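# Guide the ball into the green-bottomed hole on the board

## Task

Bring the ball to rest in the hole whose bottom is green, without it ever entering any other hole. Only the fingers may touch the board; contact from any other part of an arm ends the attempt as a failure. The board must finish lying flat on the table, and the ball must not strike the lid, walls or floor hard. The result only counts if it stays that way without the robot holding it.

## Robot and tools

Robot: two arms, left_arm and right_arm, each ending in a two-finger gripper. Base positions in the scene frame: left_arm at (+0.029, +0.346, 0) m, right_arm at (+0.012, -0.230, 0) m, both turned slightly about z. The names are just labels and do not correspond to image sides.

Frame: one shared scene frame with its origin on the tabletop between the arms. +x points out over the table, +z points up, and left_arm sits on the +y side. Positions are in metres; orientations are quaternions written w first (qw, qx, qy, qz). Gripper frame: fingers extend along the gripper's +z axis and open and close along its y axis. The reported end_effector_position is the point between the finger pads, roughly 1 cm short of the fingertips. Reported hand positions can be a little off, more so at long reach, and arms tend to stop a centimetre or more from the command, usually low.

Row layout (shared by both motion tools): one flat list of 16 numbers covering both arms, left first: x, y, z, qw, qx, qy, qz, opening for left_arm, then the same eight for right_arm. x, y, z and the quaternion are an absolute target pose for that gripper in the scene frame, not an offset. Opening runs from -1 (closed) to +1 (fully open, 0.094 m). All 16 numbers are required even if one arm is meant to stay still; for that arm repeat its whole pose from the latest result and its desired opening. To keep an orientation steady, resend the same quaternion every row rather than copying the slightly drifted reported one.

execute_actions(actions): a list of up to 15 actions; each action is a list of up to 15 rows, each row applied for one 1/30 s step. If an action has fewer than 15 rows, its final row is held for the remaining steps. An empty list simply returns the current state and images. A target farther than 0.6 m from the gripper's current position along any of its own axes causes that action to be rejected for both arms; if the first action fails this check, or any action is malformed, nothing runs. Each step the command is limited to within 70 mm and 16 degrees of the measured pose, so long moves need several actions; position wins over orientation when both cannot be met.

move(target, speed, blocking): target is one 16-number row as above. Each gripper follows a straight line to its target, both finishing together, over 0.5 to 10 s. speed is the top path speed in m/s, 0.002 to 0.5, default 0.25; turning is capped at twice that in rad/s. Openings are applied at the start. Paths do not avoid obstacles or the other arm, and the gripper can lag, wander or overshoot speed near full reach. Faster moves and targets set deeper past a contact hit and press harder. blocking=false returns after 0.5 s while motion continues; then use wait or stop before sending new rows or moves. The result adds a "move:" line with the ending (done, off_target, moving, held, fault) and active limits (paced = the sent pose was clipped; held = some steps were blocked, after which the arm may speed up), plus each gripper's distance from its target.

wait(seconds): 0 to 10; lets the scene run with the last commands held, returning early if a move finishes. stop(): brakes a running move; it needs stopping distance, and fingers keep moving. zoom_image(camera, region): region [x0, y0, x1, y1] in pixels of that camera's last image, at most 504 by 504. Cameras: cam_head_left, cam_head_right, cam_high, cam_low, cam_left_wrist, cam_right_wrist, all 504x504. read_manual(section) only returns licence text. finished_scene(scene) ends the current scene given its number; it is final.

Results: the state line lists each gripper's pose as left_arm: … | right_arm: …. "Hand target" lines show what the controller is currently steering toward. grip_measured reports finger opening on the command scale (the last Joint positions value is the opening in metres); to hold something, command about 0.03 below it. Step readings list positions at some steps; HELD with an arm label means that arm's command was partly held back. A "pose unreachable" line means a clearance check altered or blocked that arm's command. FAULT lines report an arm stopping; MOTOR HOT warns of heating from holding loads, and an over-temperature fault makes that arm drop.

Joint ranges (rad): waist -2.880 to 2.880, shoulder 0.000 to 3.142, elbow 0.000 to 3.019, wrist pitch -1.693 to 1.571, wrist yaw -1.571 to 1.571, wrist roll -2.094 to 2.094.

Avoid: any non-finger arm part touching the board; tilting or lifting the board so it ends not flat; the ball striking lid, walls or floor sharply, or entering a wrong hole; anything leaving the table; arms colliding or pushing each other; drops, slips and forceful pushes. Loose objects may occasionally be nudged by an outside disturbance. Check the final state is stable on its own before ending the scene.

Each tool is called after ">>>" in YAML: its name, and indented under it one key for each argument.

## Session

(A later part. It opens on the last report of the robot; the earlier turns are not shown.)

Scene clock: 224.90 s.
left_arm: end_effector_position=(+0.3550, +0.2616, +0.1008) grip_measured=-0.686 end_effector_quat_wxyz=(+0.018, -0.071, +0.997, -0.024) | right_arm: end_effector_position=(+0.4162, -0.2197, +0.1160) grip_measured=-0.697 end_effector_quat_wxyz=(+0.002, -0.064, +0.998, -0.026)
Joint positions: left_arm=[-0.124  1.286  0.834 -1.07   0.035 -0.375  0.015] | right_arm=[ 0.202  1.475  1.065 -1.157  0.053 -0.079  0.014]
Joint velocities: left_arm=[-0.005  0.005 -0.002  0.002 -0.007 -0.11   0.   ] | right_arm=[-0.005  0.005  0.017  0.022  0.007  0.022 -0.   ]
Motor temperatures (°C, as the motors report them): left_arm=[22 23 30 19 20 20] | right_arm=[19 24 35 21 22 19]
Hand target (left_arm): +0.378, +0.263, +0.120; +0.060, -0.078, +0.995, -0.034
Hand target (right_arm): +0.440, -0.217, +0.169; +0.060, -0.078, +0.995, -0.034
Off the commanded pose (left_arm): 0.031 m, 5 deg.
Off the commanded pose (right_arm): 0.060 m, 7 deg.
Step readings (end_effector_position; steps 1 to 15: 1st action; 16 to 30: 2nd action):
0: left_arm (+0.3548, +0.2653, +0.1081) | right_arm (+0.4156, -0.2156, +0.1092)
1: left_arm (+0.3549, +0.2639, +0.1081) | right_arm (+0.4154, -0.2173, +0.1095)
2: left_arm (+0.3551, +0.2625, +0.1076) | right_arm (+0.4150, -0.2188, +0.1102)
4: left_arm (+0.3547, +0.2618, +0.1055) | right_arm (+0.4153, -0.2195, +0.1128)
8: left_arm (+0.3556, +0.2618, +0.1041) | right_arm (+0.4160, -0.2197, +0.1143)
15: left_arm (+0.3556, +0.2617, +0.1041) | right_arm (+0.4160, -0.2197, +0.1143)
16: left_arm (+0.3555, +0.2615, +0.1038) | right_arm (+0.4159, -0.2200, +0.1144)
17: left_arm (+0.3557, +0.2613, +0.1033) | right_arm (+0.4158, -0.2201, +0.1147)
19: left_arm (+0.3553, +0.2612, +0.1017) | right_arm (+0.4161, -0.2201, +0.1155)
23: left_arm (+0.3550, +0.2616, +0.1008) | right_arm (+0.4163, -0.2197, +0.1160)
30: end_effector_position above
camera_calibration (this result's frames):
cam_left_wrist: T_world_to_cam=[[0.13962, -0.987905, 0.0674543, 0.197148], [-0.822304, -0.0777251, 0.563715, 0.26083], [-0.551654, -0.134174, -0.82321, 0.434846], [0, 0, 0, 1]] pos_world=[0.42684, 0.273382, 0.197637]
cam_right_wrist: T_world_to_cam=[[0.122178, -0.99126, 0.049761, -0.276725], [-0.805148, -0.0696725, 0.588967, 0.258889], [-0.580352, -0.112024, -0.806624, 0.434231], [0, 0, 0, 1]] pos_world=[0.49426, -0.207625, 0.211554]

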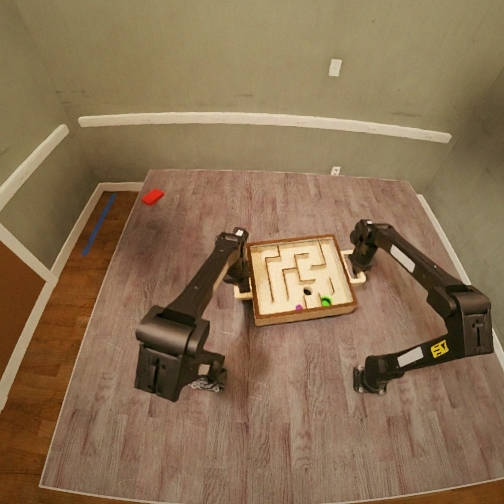

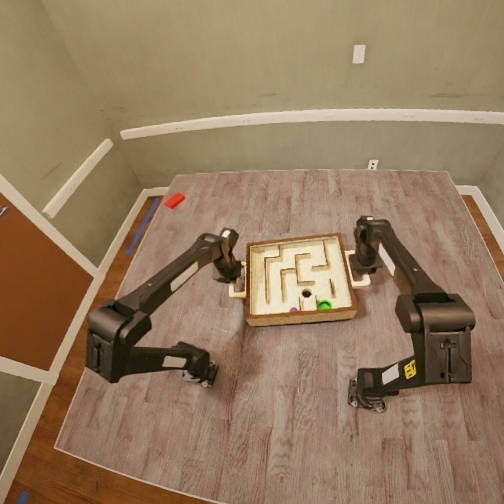

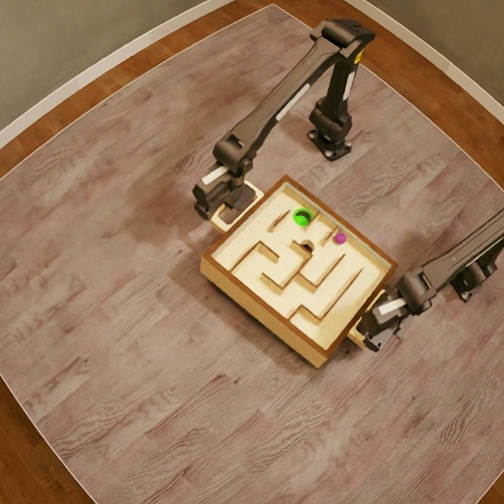

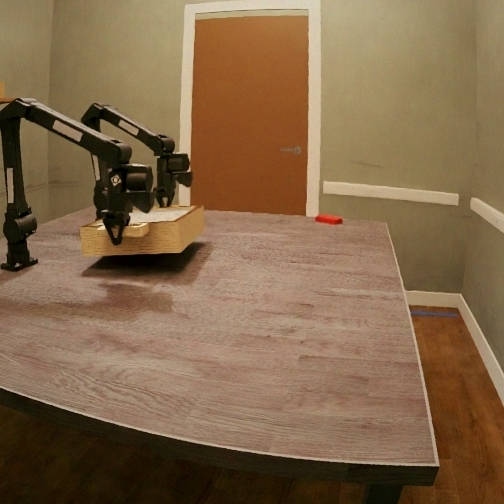

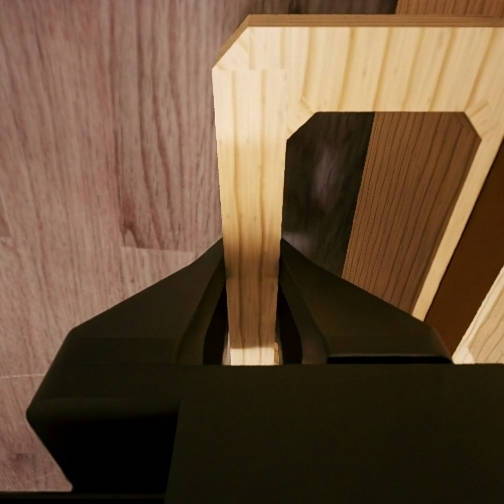

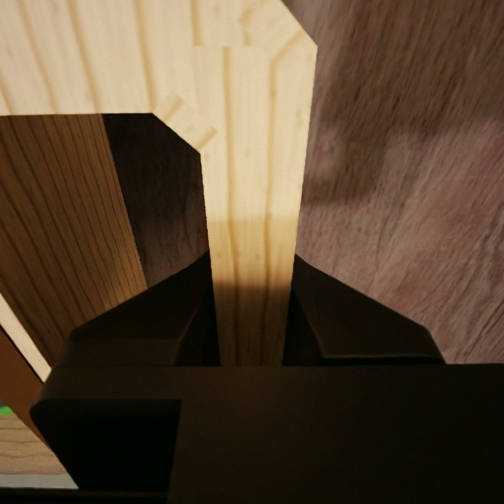

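>>> execute_actions:
  actions:
    - [[0.379,0.263,0.114,0.055,-0.078,0.995,-0.04,-0.8,0.445,-0.217,0.174,0.055,-0.078,0.995,-0.04,-0.8]]

>>> zoom_image:
  camera: "cam_high"
  region: [175,165,405,395]

Scene clock: 230.93 s.
left_arm: end_effector_position=(+0.3562, +0.2607, +0.0963) grip_measured=-0.686 end_effector_quat_wxyz=(+0.016, -0.071, +0.997, -0.033) | right_arm: end_effector_position=(+0.4168, -0.2204, +0.1213) grip_measured=-0.697 end_effector_quat_wxyz=(-0.002, -0.064, +0.997, -0.034)
Joint positions: left_arm=[-0.117  1.296  0.829 -1.055  0.054 -0.368  0.015] | right_arm=[ 0.207  1.475  1.08  -1.179  0.068 -0.073  0.014]
Joint velocities: left_arm=[-0.005  0.005  0.002  0.012 -0.022  0.051  0.   ] | right_arm=[-0.015  0.005 -0.002  0.002 -0.007  0.051 -0.   ]
Motor temperatures (°C, as the motors report them): left_arm=[22 23 29 19 19 20] | right_arm=[19 24 35 21 22 19]
Hand target (left_arm): +0.378, +0.263, +0.114; +0.055, -0.078, +0.995, -0.040
Hand target (right_arm): +0.440, -0.217, +0.174; +0.055, -0.078, +0.995, -0.040
Off the commanded pose (left_arm): 0.029 m, 5 deg.
Off the commanded pose (right_arm): 0.060 m, 7 deg.
Step readings (end_effector_position):
0: left_arm (+0.3550, +0.2616, +0.1008) | right_arm (+0.4162, -0.2197, +0.1160)
1: left_arm (+0.3551, +0.2613, +0.1006) | right_arm (+0.4161, -0.2201, +0.1165)
2: left_arm (+0.3553, +0.2608, +0.0999) | right_arm (+0.4158, -0.2205, +0.1175)
4: left_arm (+0.3551, +0.2606, +0.0977) | right_arm (+0.4161, -0.2206, +0.1200)
8: left_arm (+0.3561, +0.2606, +0.0963) | right_arm (+0.4167, -0.2204, +0.1213)
15: end_effector_position above
camera_calibration (this result's frames):
cam_left_wrist: T_world_to_cam=[[0.139765, -0.986582, 0.0843959, 0.194381], [-0.820386, -0.0676492, 0.567795, 0.260665], [-0.554466, -0.148595, -0.818833, 0.436007], [0, 0, 0, 1]] pos_world=[0.428429, 0.274195, 0.192608]
cam_right_wrist: T_world_to_cam=[[0.121778, -0.990461, 0.0644718, -0.279234], [-0.801575, -0.0598308, 0.594893, 0.256059], [-0.585361, -0.124124, -0.801215, 0.437569], [0, 0, 0, 1]] pos_world=[0.49539, -0.206937, 0.216262]

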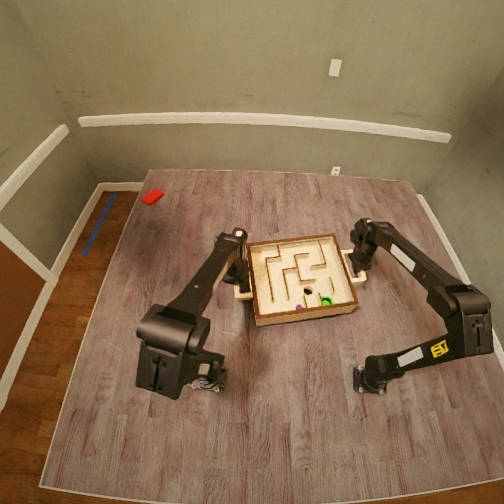

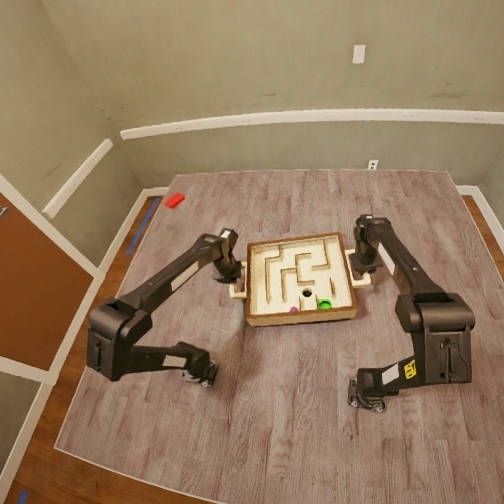

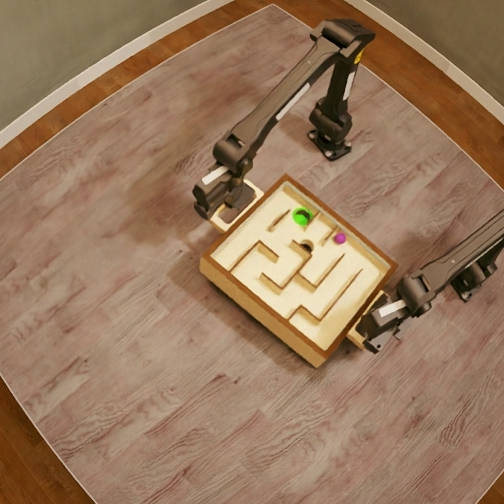

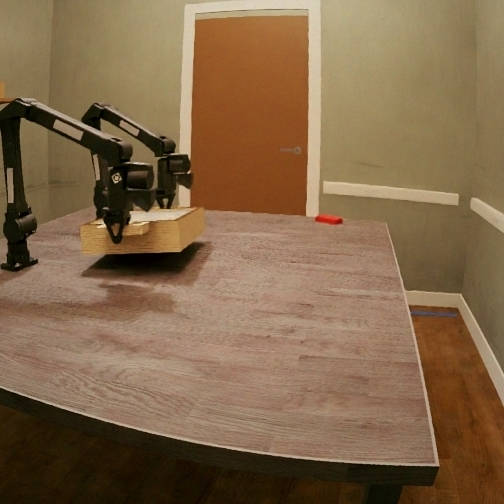

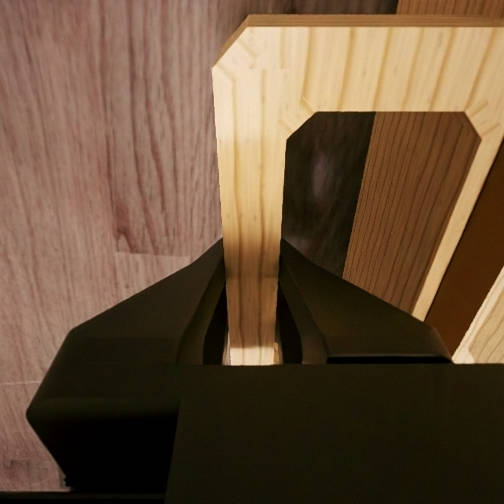

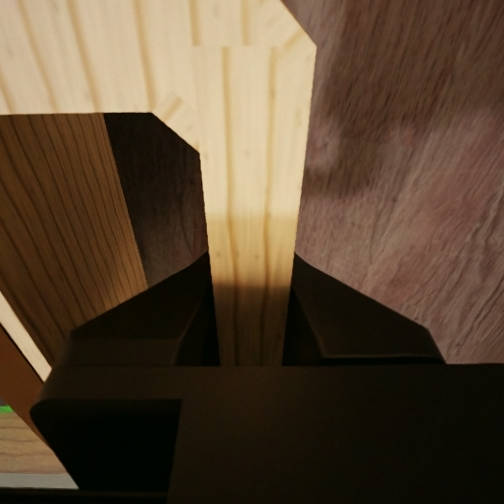

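Region (175, 165, 405, 395) of cam_high's 504x504 image, scaled by 2.191, with more detail than that image has.

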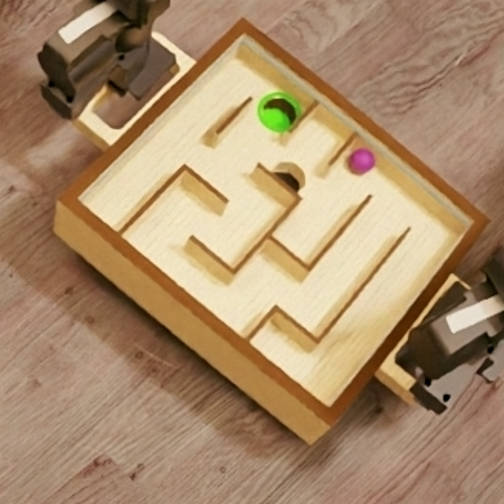

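>>> execute_actions:
  actions:
    - [[0.379,0.263,0.114,0.045,-0.078,0.995,-0.04,-0.8,0.445,-0.217,0.174,0.045,-0.078,0.995,-0.04,-0.8]]
    - [[0.379,0.263,0.114,0.038,-0.078,0.995,-0.04,-0.8,0.445,-0.217,0.174,0.038,-0.078,0.995,-0.04,-0.8]]

>>> zoom_image:
  camera: "cam_high"
  region: [175,165,405,395]

Scene clock: 236.37 s.
left_arm: end_effector_position=(+0.3554, +0.2590, +0.0921) grip_measured=-0.686 end_effector_quat_wxyz=(+0.006, -0.070, +0.997, -0.040) | right_arm: end_effector_position=(+0.4152, -0.2216, +0.1281) grip_measured=-0.697 end_effector_quat_wxyz=(-0.011, -0.063, +0.997, -0.037)
Joint positions: left_arm=[-0.113  1.31   0.829 -1.055  0.072 -0.363  0.015] | right_arm=[ 0.207  1.475  1.098 -1.215  0.074 -0.071  0.014]
Joint velocities: left_arm=[-0.005 -0.005 -0.007 -0.027 -0.066 -0.007  0.   ] | right_arm=[-0.005  0.005  0.002 -0.002  0.007 -0.037 -0.   ]
Motor temperatures (°C, as the motors report them): left_arm=[22 23 29 19 19 20] | right_arm=[19 24 36 21 22 19]
Hand target (left_arm): +0.378, +0.263, +0.114; +0.038, -0.078, +0.995, -0.040
Hand target (right_arm): +0.441, -0.217, +0.174; +0.039, -0.078, +0.995, -0.040
Off the commanded pose (left_arm): 0.032 m, 4 deg.
Off the commanded pose (right_arm): 0.055 m, 6 deg.
Step readings (end_effector_position; steps 1 to 15: 1st action; 16 to 30: 2nd action):
0: left_arm (+0.3562, +0.2607, +0.0963) | right_arm (+0.4168, -0.2204, +0.1213)
1: left_arm (+0.3562, +0.2606, +0.0961) | right_arm (+0.4166, -0.2205, +0.1219)
2: left_arm (+0.3561, +0.2604, +0.0957) | right_arm (+0.4161, -0.2207, +0.1226)
4: left_arm (+0.3559, +0.2601, +0.0946) | right_arm (+0.4160, -0.2209, +0.1245)
8: left_arm (+0.3557, +0.2597, +0.0939) | right_arm (+0.4159, -0.2211, +0.1255)
15: left_arm (+0.3557, +0.2597, +0.0939) | right_arm (+0.4158, -0.2211, +0.1255)
16: left_arm (+0.3557, +0.2597, +0.0936) | right_arm (+0.4157, -0.2212, +0.1257)
17: left_arm (+0.3556, +0.2595, +0.0934) | right_arm (+0.4154, -0.2213, +0.1263)
19: left_arm (+0.3555, +0.2593, +0.0927) | right_arm (+0.4153, -0.2214, +0.1274)
23: left_arm (+0.3554, +0.2590, +0.0921) | right_arm (+0.4153, -0.2216, +0.1281)
30: end_effector_position above
camera_calibration (this result's frames):
cam_left_wrist: T_world_to_cam=[[0.13868, -0.985628, 0.0964664, 0.192194], [-0.810751, -0.0570535, 0.582604, 0.254655], [-0.568727, -0.159006, -0.807011, 0.438565], [0, 0, 0, 1]] pos_world=[0.429232, 0.273695, 0.187023]
cam_right_wrist: T_world_to_cam=[[0.12073, -0.990256, 0.0694107, -0.280753], [-0.791454, -0.0538155, 0.608855, 0.246072], [-0.599187, -0.128442, -0.790239, 0.445298], [0, 0, 0, 1]] pos_world=[0.495467, -0.20758, 0.221557]

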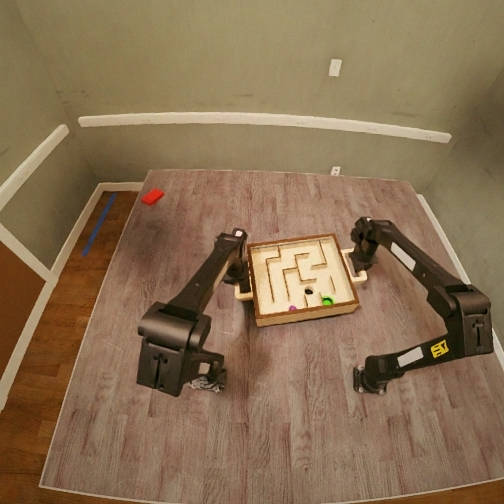

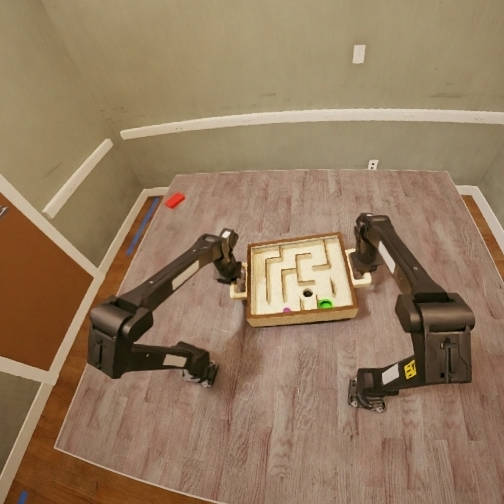

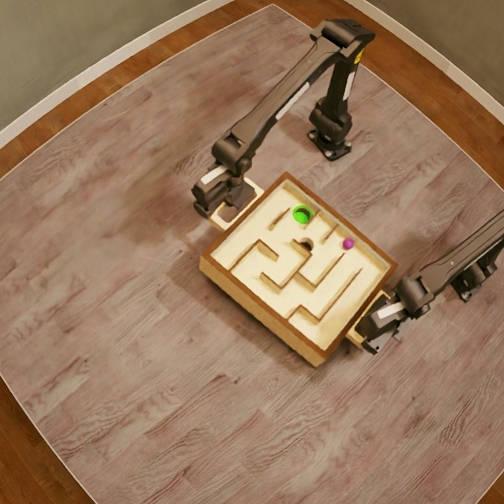

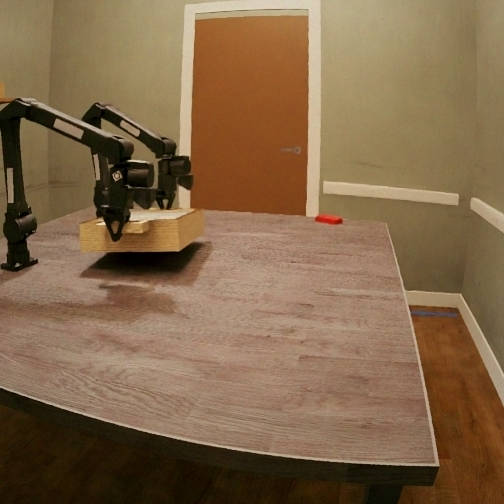

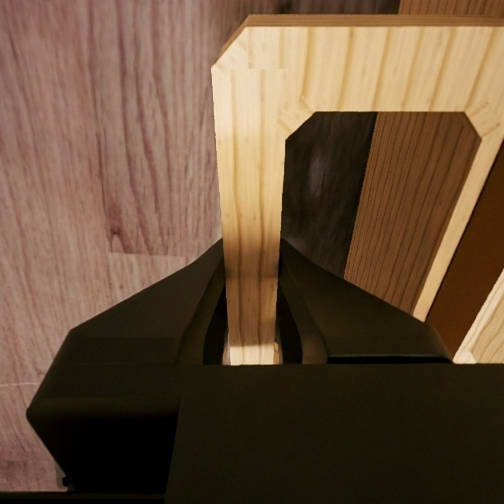

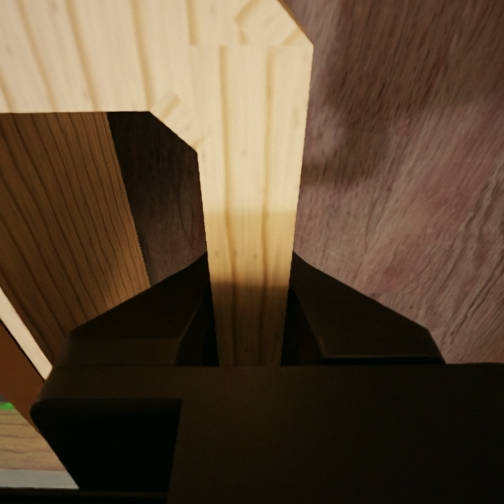

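Region (175, 165, 405, 395) of cam_high's 504x504 image, scaled by 2.191, with more detail than that image has.

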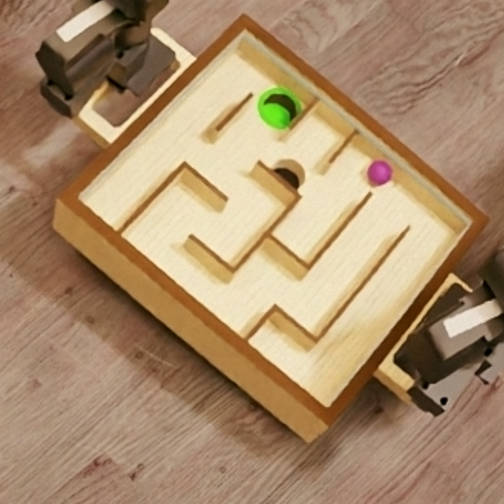

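Rolling now; see where it goes.

>>> execute_actions:
  actions: []

>>> zoom_image:
  camera: "cam_high"
  region: [175,165,405,395]

Scene clock: 238.43 s.
left_arm: end_effector_position=(+0.3554, +0.2590, +0.0921) grip_measured=-0.686 end_effector_quat_wxyz=(+0.006, -0.070, +0.997, -0.040) | right_arm: end_effector_position=(+0.4152, -0.2216, +0.1281) grip_measured=-0.697 end_effector_quat_wxyz=(-0.011, -0.063, +0.997, -0.037)
Joint positions: left_arm=[-0.113  1.31   0.829 -1.055  0.072 -0.363  0.015] | right_arm=[ 0.207  1.475  1.098 -1.215  0.074 -0.071  0.014]
Joint velocities: left_arm=[-0.015 -0.005 -0.017 -0.002 -0.037  0.037 -0.002] | right_arm=[-0.005 -0.005 -0.007 -0.002  0.022 -0.11  -0.001]
Motor temperatures (°C, as the motors report them): left_arm=[22 23 29 19 19 20] | right_arm=[19 24 36 21 22 19]
Hand target (left_arm): +0.378, +0.263, +0.114; +0.038, -0.078, +0.995, -0.040
Hand target (right_arm): +0.441, -0.217, +0.174; +0.039, -0.078, +0.995, -0.040
Off the commanded pose (left_arm): 0.032 m, 4 deg.
Off the commanded pose (right_arm): 0.055 m, 6 deg.
camera_calibration (this result's frames):
cam_left_wrist: T_world_to_cam=[[0.13868, -0.985628, 0.0964664, 0.192194], [-0.810751, -0.0570535, 0.582604, 0.254655], [-0.568727, -0.159006, -0.807011, 0.438565], [0, 0, 0, 1]] pos_world=[0.429232, 0.273695, 0.187023]
cam_right_wrist: T_world_to_cam=[[0.12073, -0.990256, 0.0694107, -0.280753], [-0.791454, -0.0538155, 0.608855, 0.246072], [-0.599187, -0.128442, -0.790239, 0.445298], [0, 0, 0, 1]] pos_world=[0.495467, -0.20758, 0.221557]

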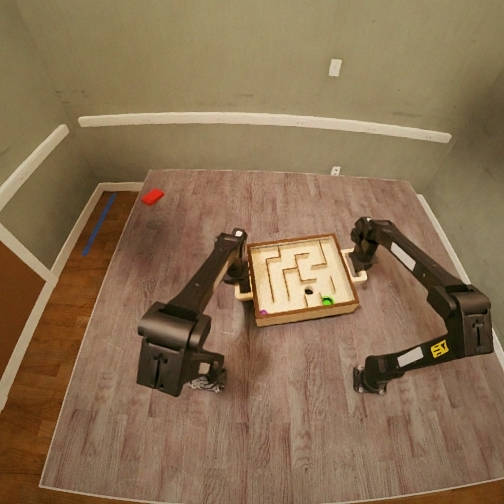

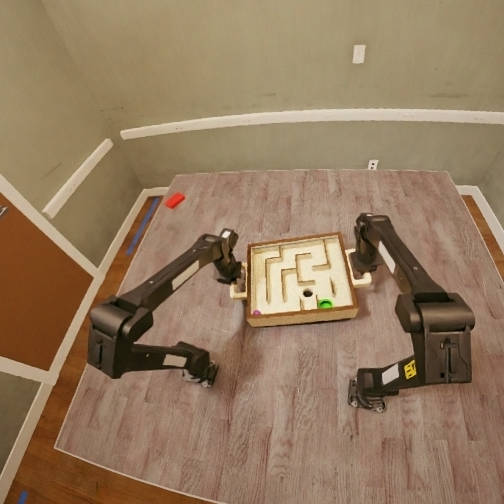

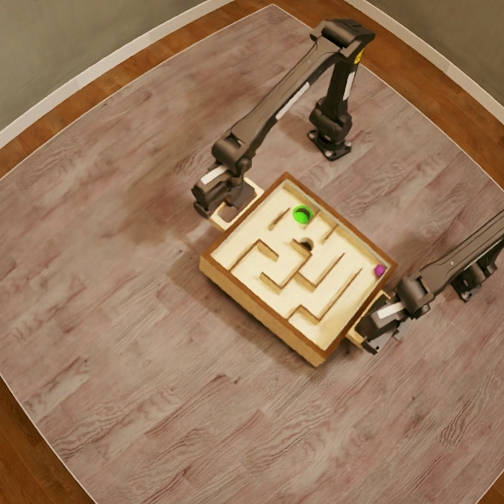

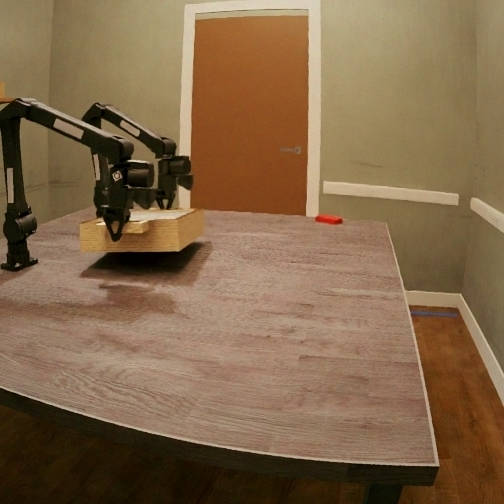

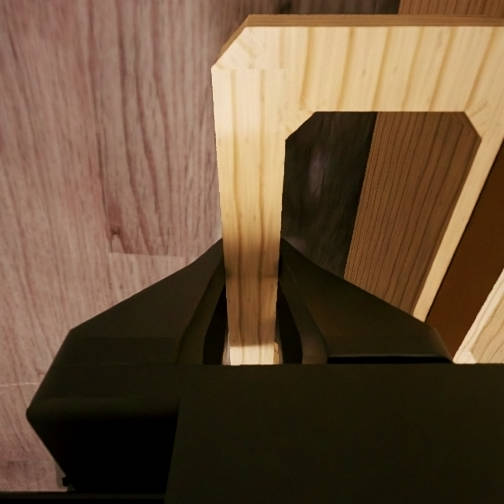

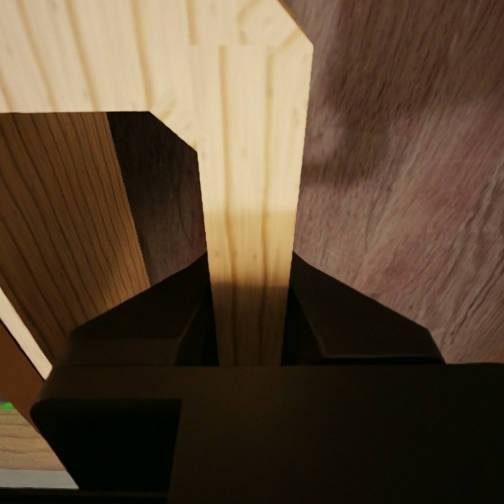

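Region (175, 165, 405, 395) of cam_high's 504x504 image, scaled by 2.191, with more detail than that image has.

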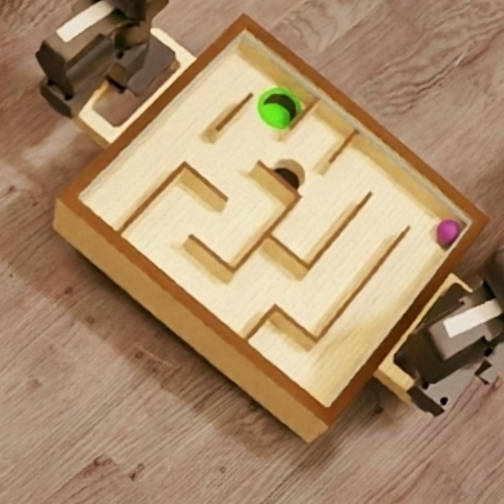

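>>> move:
  target: [0.372,0.264,0.18,0.058,-0.078,0.995,0.04,-0.8,0.44,-0.216,0.137,0.058,-0.078,0.995,0.04,-0.8]
  speed: 0.03

>>> move:
  target: [0.379,0.263,0.114,0.058,-0.078,0.995,-0.04,-0.8,0.445,-0.217,0.174,0.058,-0.078,0.995,-0.04,-0.8]
  speed: 0.04

>>> zoom_image:
  camera: "cam_high"
  region: [175,165,405,395]

Scene clock: 253.97 s.
left_arm: end_effector_position=(+0.3516, +0.2663, +0.1382) grip_measured=-0.687 end_effector_quat_wxyz=(+0.013, -0.075, +0.996, +0.039) | right_arm: end_effector_position=(+0.4190, -0.2120, +0.1081) grip_measured=-0.697 end_effector_quat_wxyz=(+0.006, -0.070, +0.997, +0.040)
Joint positions: left_arm=[-0.174  1.266  0.922 -1.231 -0.082 -0.433  0.015] | right_arm=[ 0.165  1.489  1.057 -1.13  -0.08  -0.127  0.014]
Joint velocities: left_arm=[-0.015 -0.015 -0.012 -0.017 -0.007 -0.11  -0.001] | right_arm=[-0.015  0.005 -0.007 -0.002 -0.022 -0.051 -0.001]
Motor temperatures (°C, as the motors report them): left_arm=[22 23 29 19 20 20] | right_arm=[19 24 36 21 22 19]
Hand target (left_arm): +0.372, +0.264, +0.178; +0.058, -0.079, +0.994, +0.040
Hand target (right_arm): +0.438, -0.216, +0.138; +0.058, -0.079, +0.994, +0.039
Off the commanded pose (left_arm): 0.047 m, 5 deg.
Off the commanded pose (right_arm): 0.036 m, 6 deg.
move: off_target (left_arm, right_arm)
camera_calibration (this result's frames):
cam_left_wrist: T_world_to_cam=[[0.151075, -0.986777, -0.0587107, 0.21283], [-0.810022, -0.157619, 0.564819, 0.254169], [-0.566605, -0.037773, -0.823124, 0.443985], [0, 0, 0, 1]] pos_world=[0.425293, 0.266848, 0.234391]
cam_right_wrist: T_world_to_cam=[[0.133637, -0.987677, -0.081463, -0.258889], [-0.804248, -0.156114, 0.573423, 0.249306], [-0.579074, -0.0111138, -0.815199, 0.452155], [0, 0, 0, 1]] pos_world=[0.496932, -0.211753, 0.204549]

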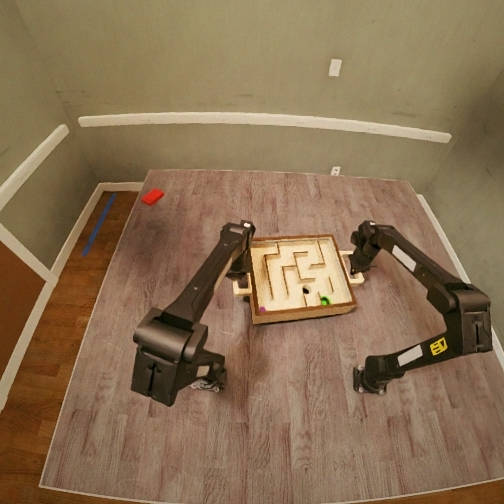

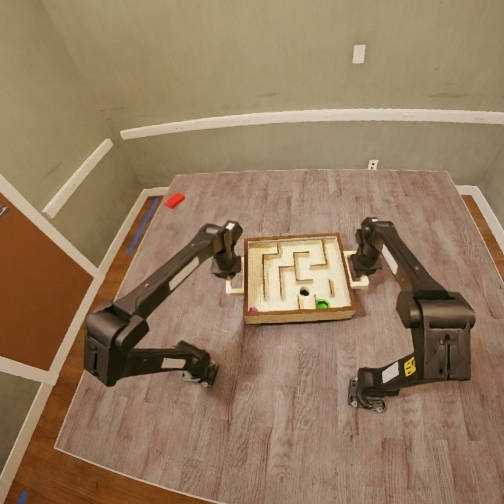

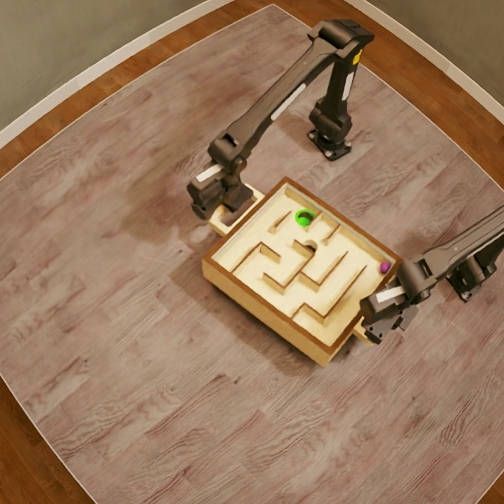

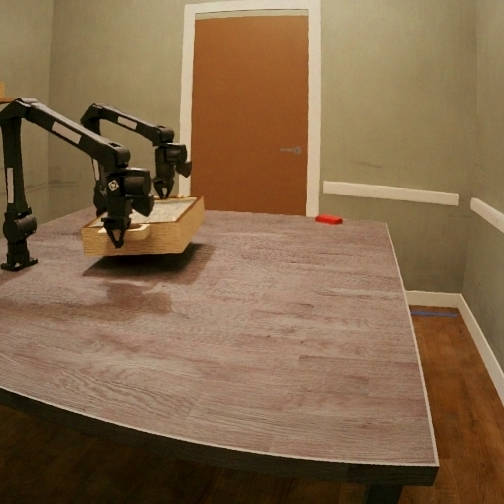

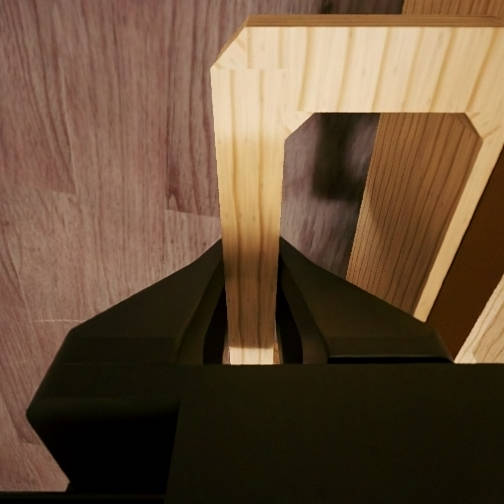

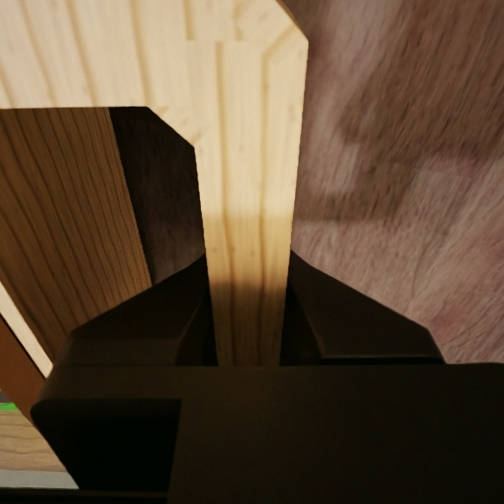

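Scene clock: 256.67 s.
left_arm: end_effector_position=(+0.3549, +0.2613, +0.0964) grip_measured=-0.687 end_effector_quat_wxyz=(+0.018, -0.072, +0.997, -0.032) | right_arm: end_effector_position=(+0.4172, -0.2197, +0.1194) grip_measured=-0.697 end_effector_quat_wxyz=(-0.001, -0.065, +0.997, -0.032)
Joint positions: left_arm=[-0.118  1.289  0.824 -1.052  0.05  -0.372  0.015] | right_arm=[ 0.207  1.477  1.076 -1.171  0.065 -0.076  0.014]
Joint velocities: left_arm=[-0.024 -0.005  0.007  0.002 -0.051  0.022 -0.001] | right_arm=[-0.015  0.005 -0.002 -0.012 -0.022 -0.037 -0.001]
Motor temperatures (°C, as the motors report them): left_arm=[22 23 29 19 19 20] | right_arm=[19 24 36 21 22 19]
Hand target (left_arm): +0.377, +0.263, +0.115; +0.058, -0.077, +0.995, -0.040
Hand target (right_arm): +0.440, -0.217, +0.173; +0.059, -0.078, +0.994, -0.040
Off the commanded pose (left_arm): 0.030 m, 5 deg.
Off the commanded pose (right_arm): 0.061 m, 7 deg.
move: off_target (left_arm, right_arm)
camera_calibration (this result's frames):
cam_left_wrist: T_world_to_cam=[[0.142176, -0.986371, 0.0828202, 0.194303], [-0.822803, -0.0712561, 0.563842, 0.261706], [-0.550256, -0.148309, -0.82172, 0.434176], [0, 0, 0, 1]] pos_world=[0.426615, 0.274695, 0.193118]
cam_right_wrist: T_world_to_cam=[[0.124665, -0.990287, 0.0615725, -0.279285], [-0.80254, -0.0641507, 0.593139, 0.257316], [-0.583428, -0.123358, -0.802742, 0.43589], [0, 0, 0, 1]] pos_world=[0.495634, -0.206295, 0.21448]

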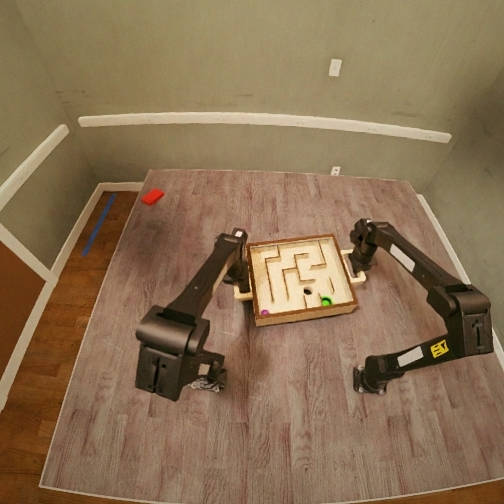

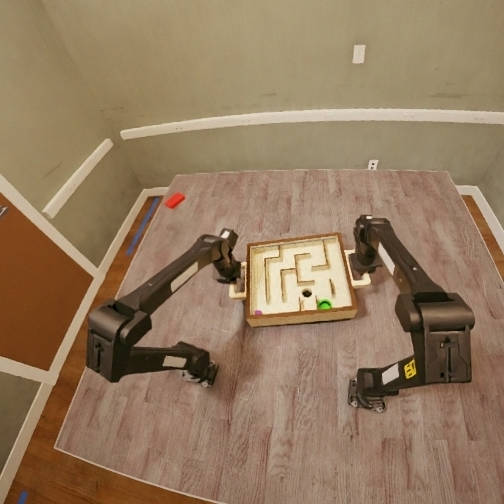

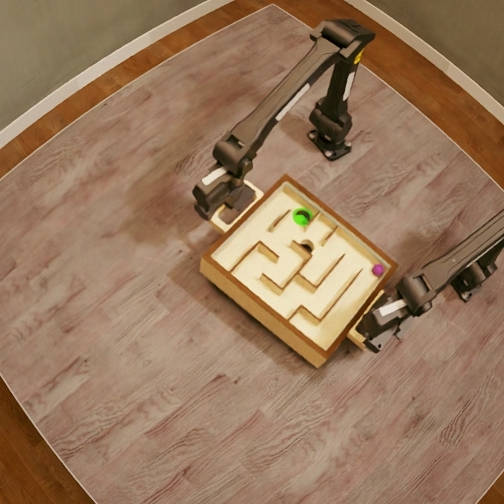

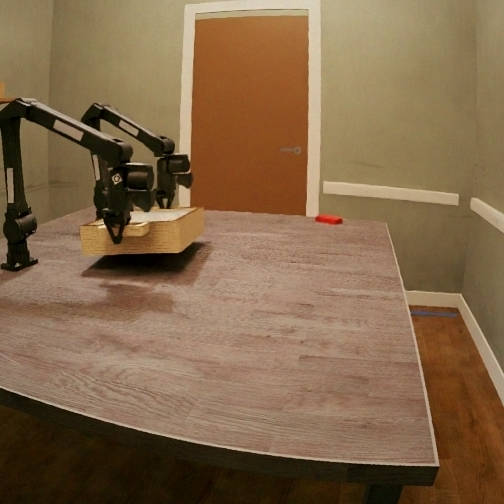

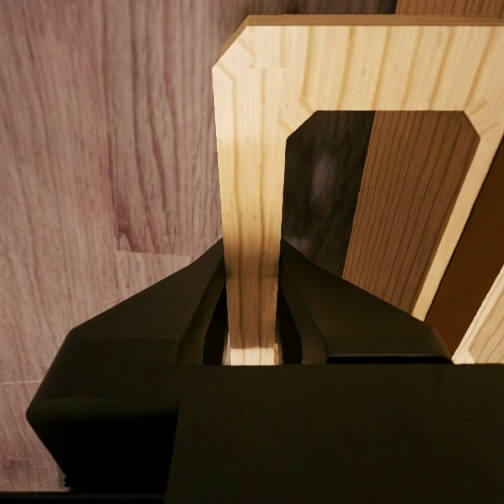

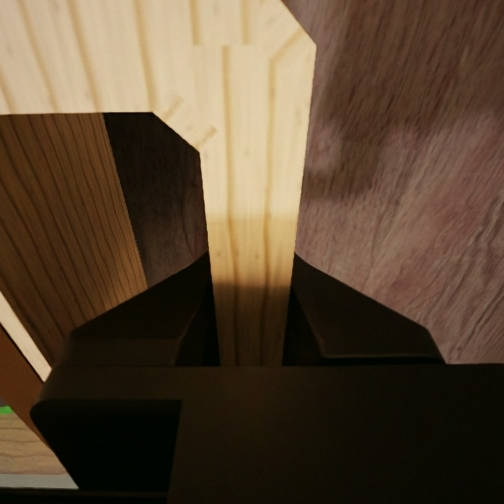

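Region (175, 165, 405, 395) of cam_high's 504x504 image, scaled by 2.191, with more detail than that image has.

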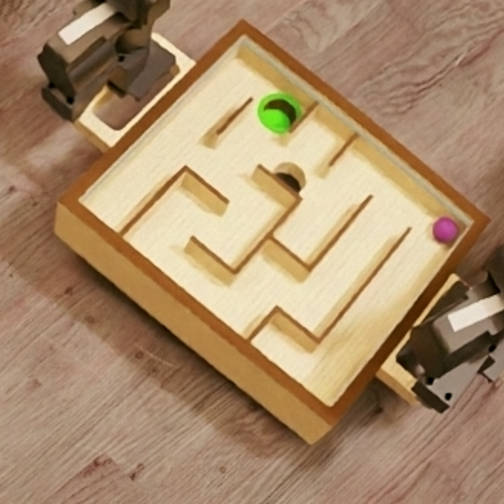

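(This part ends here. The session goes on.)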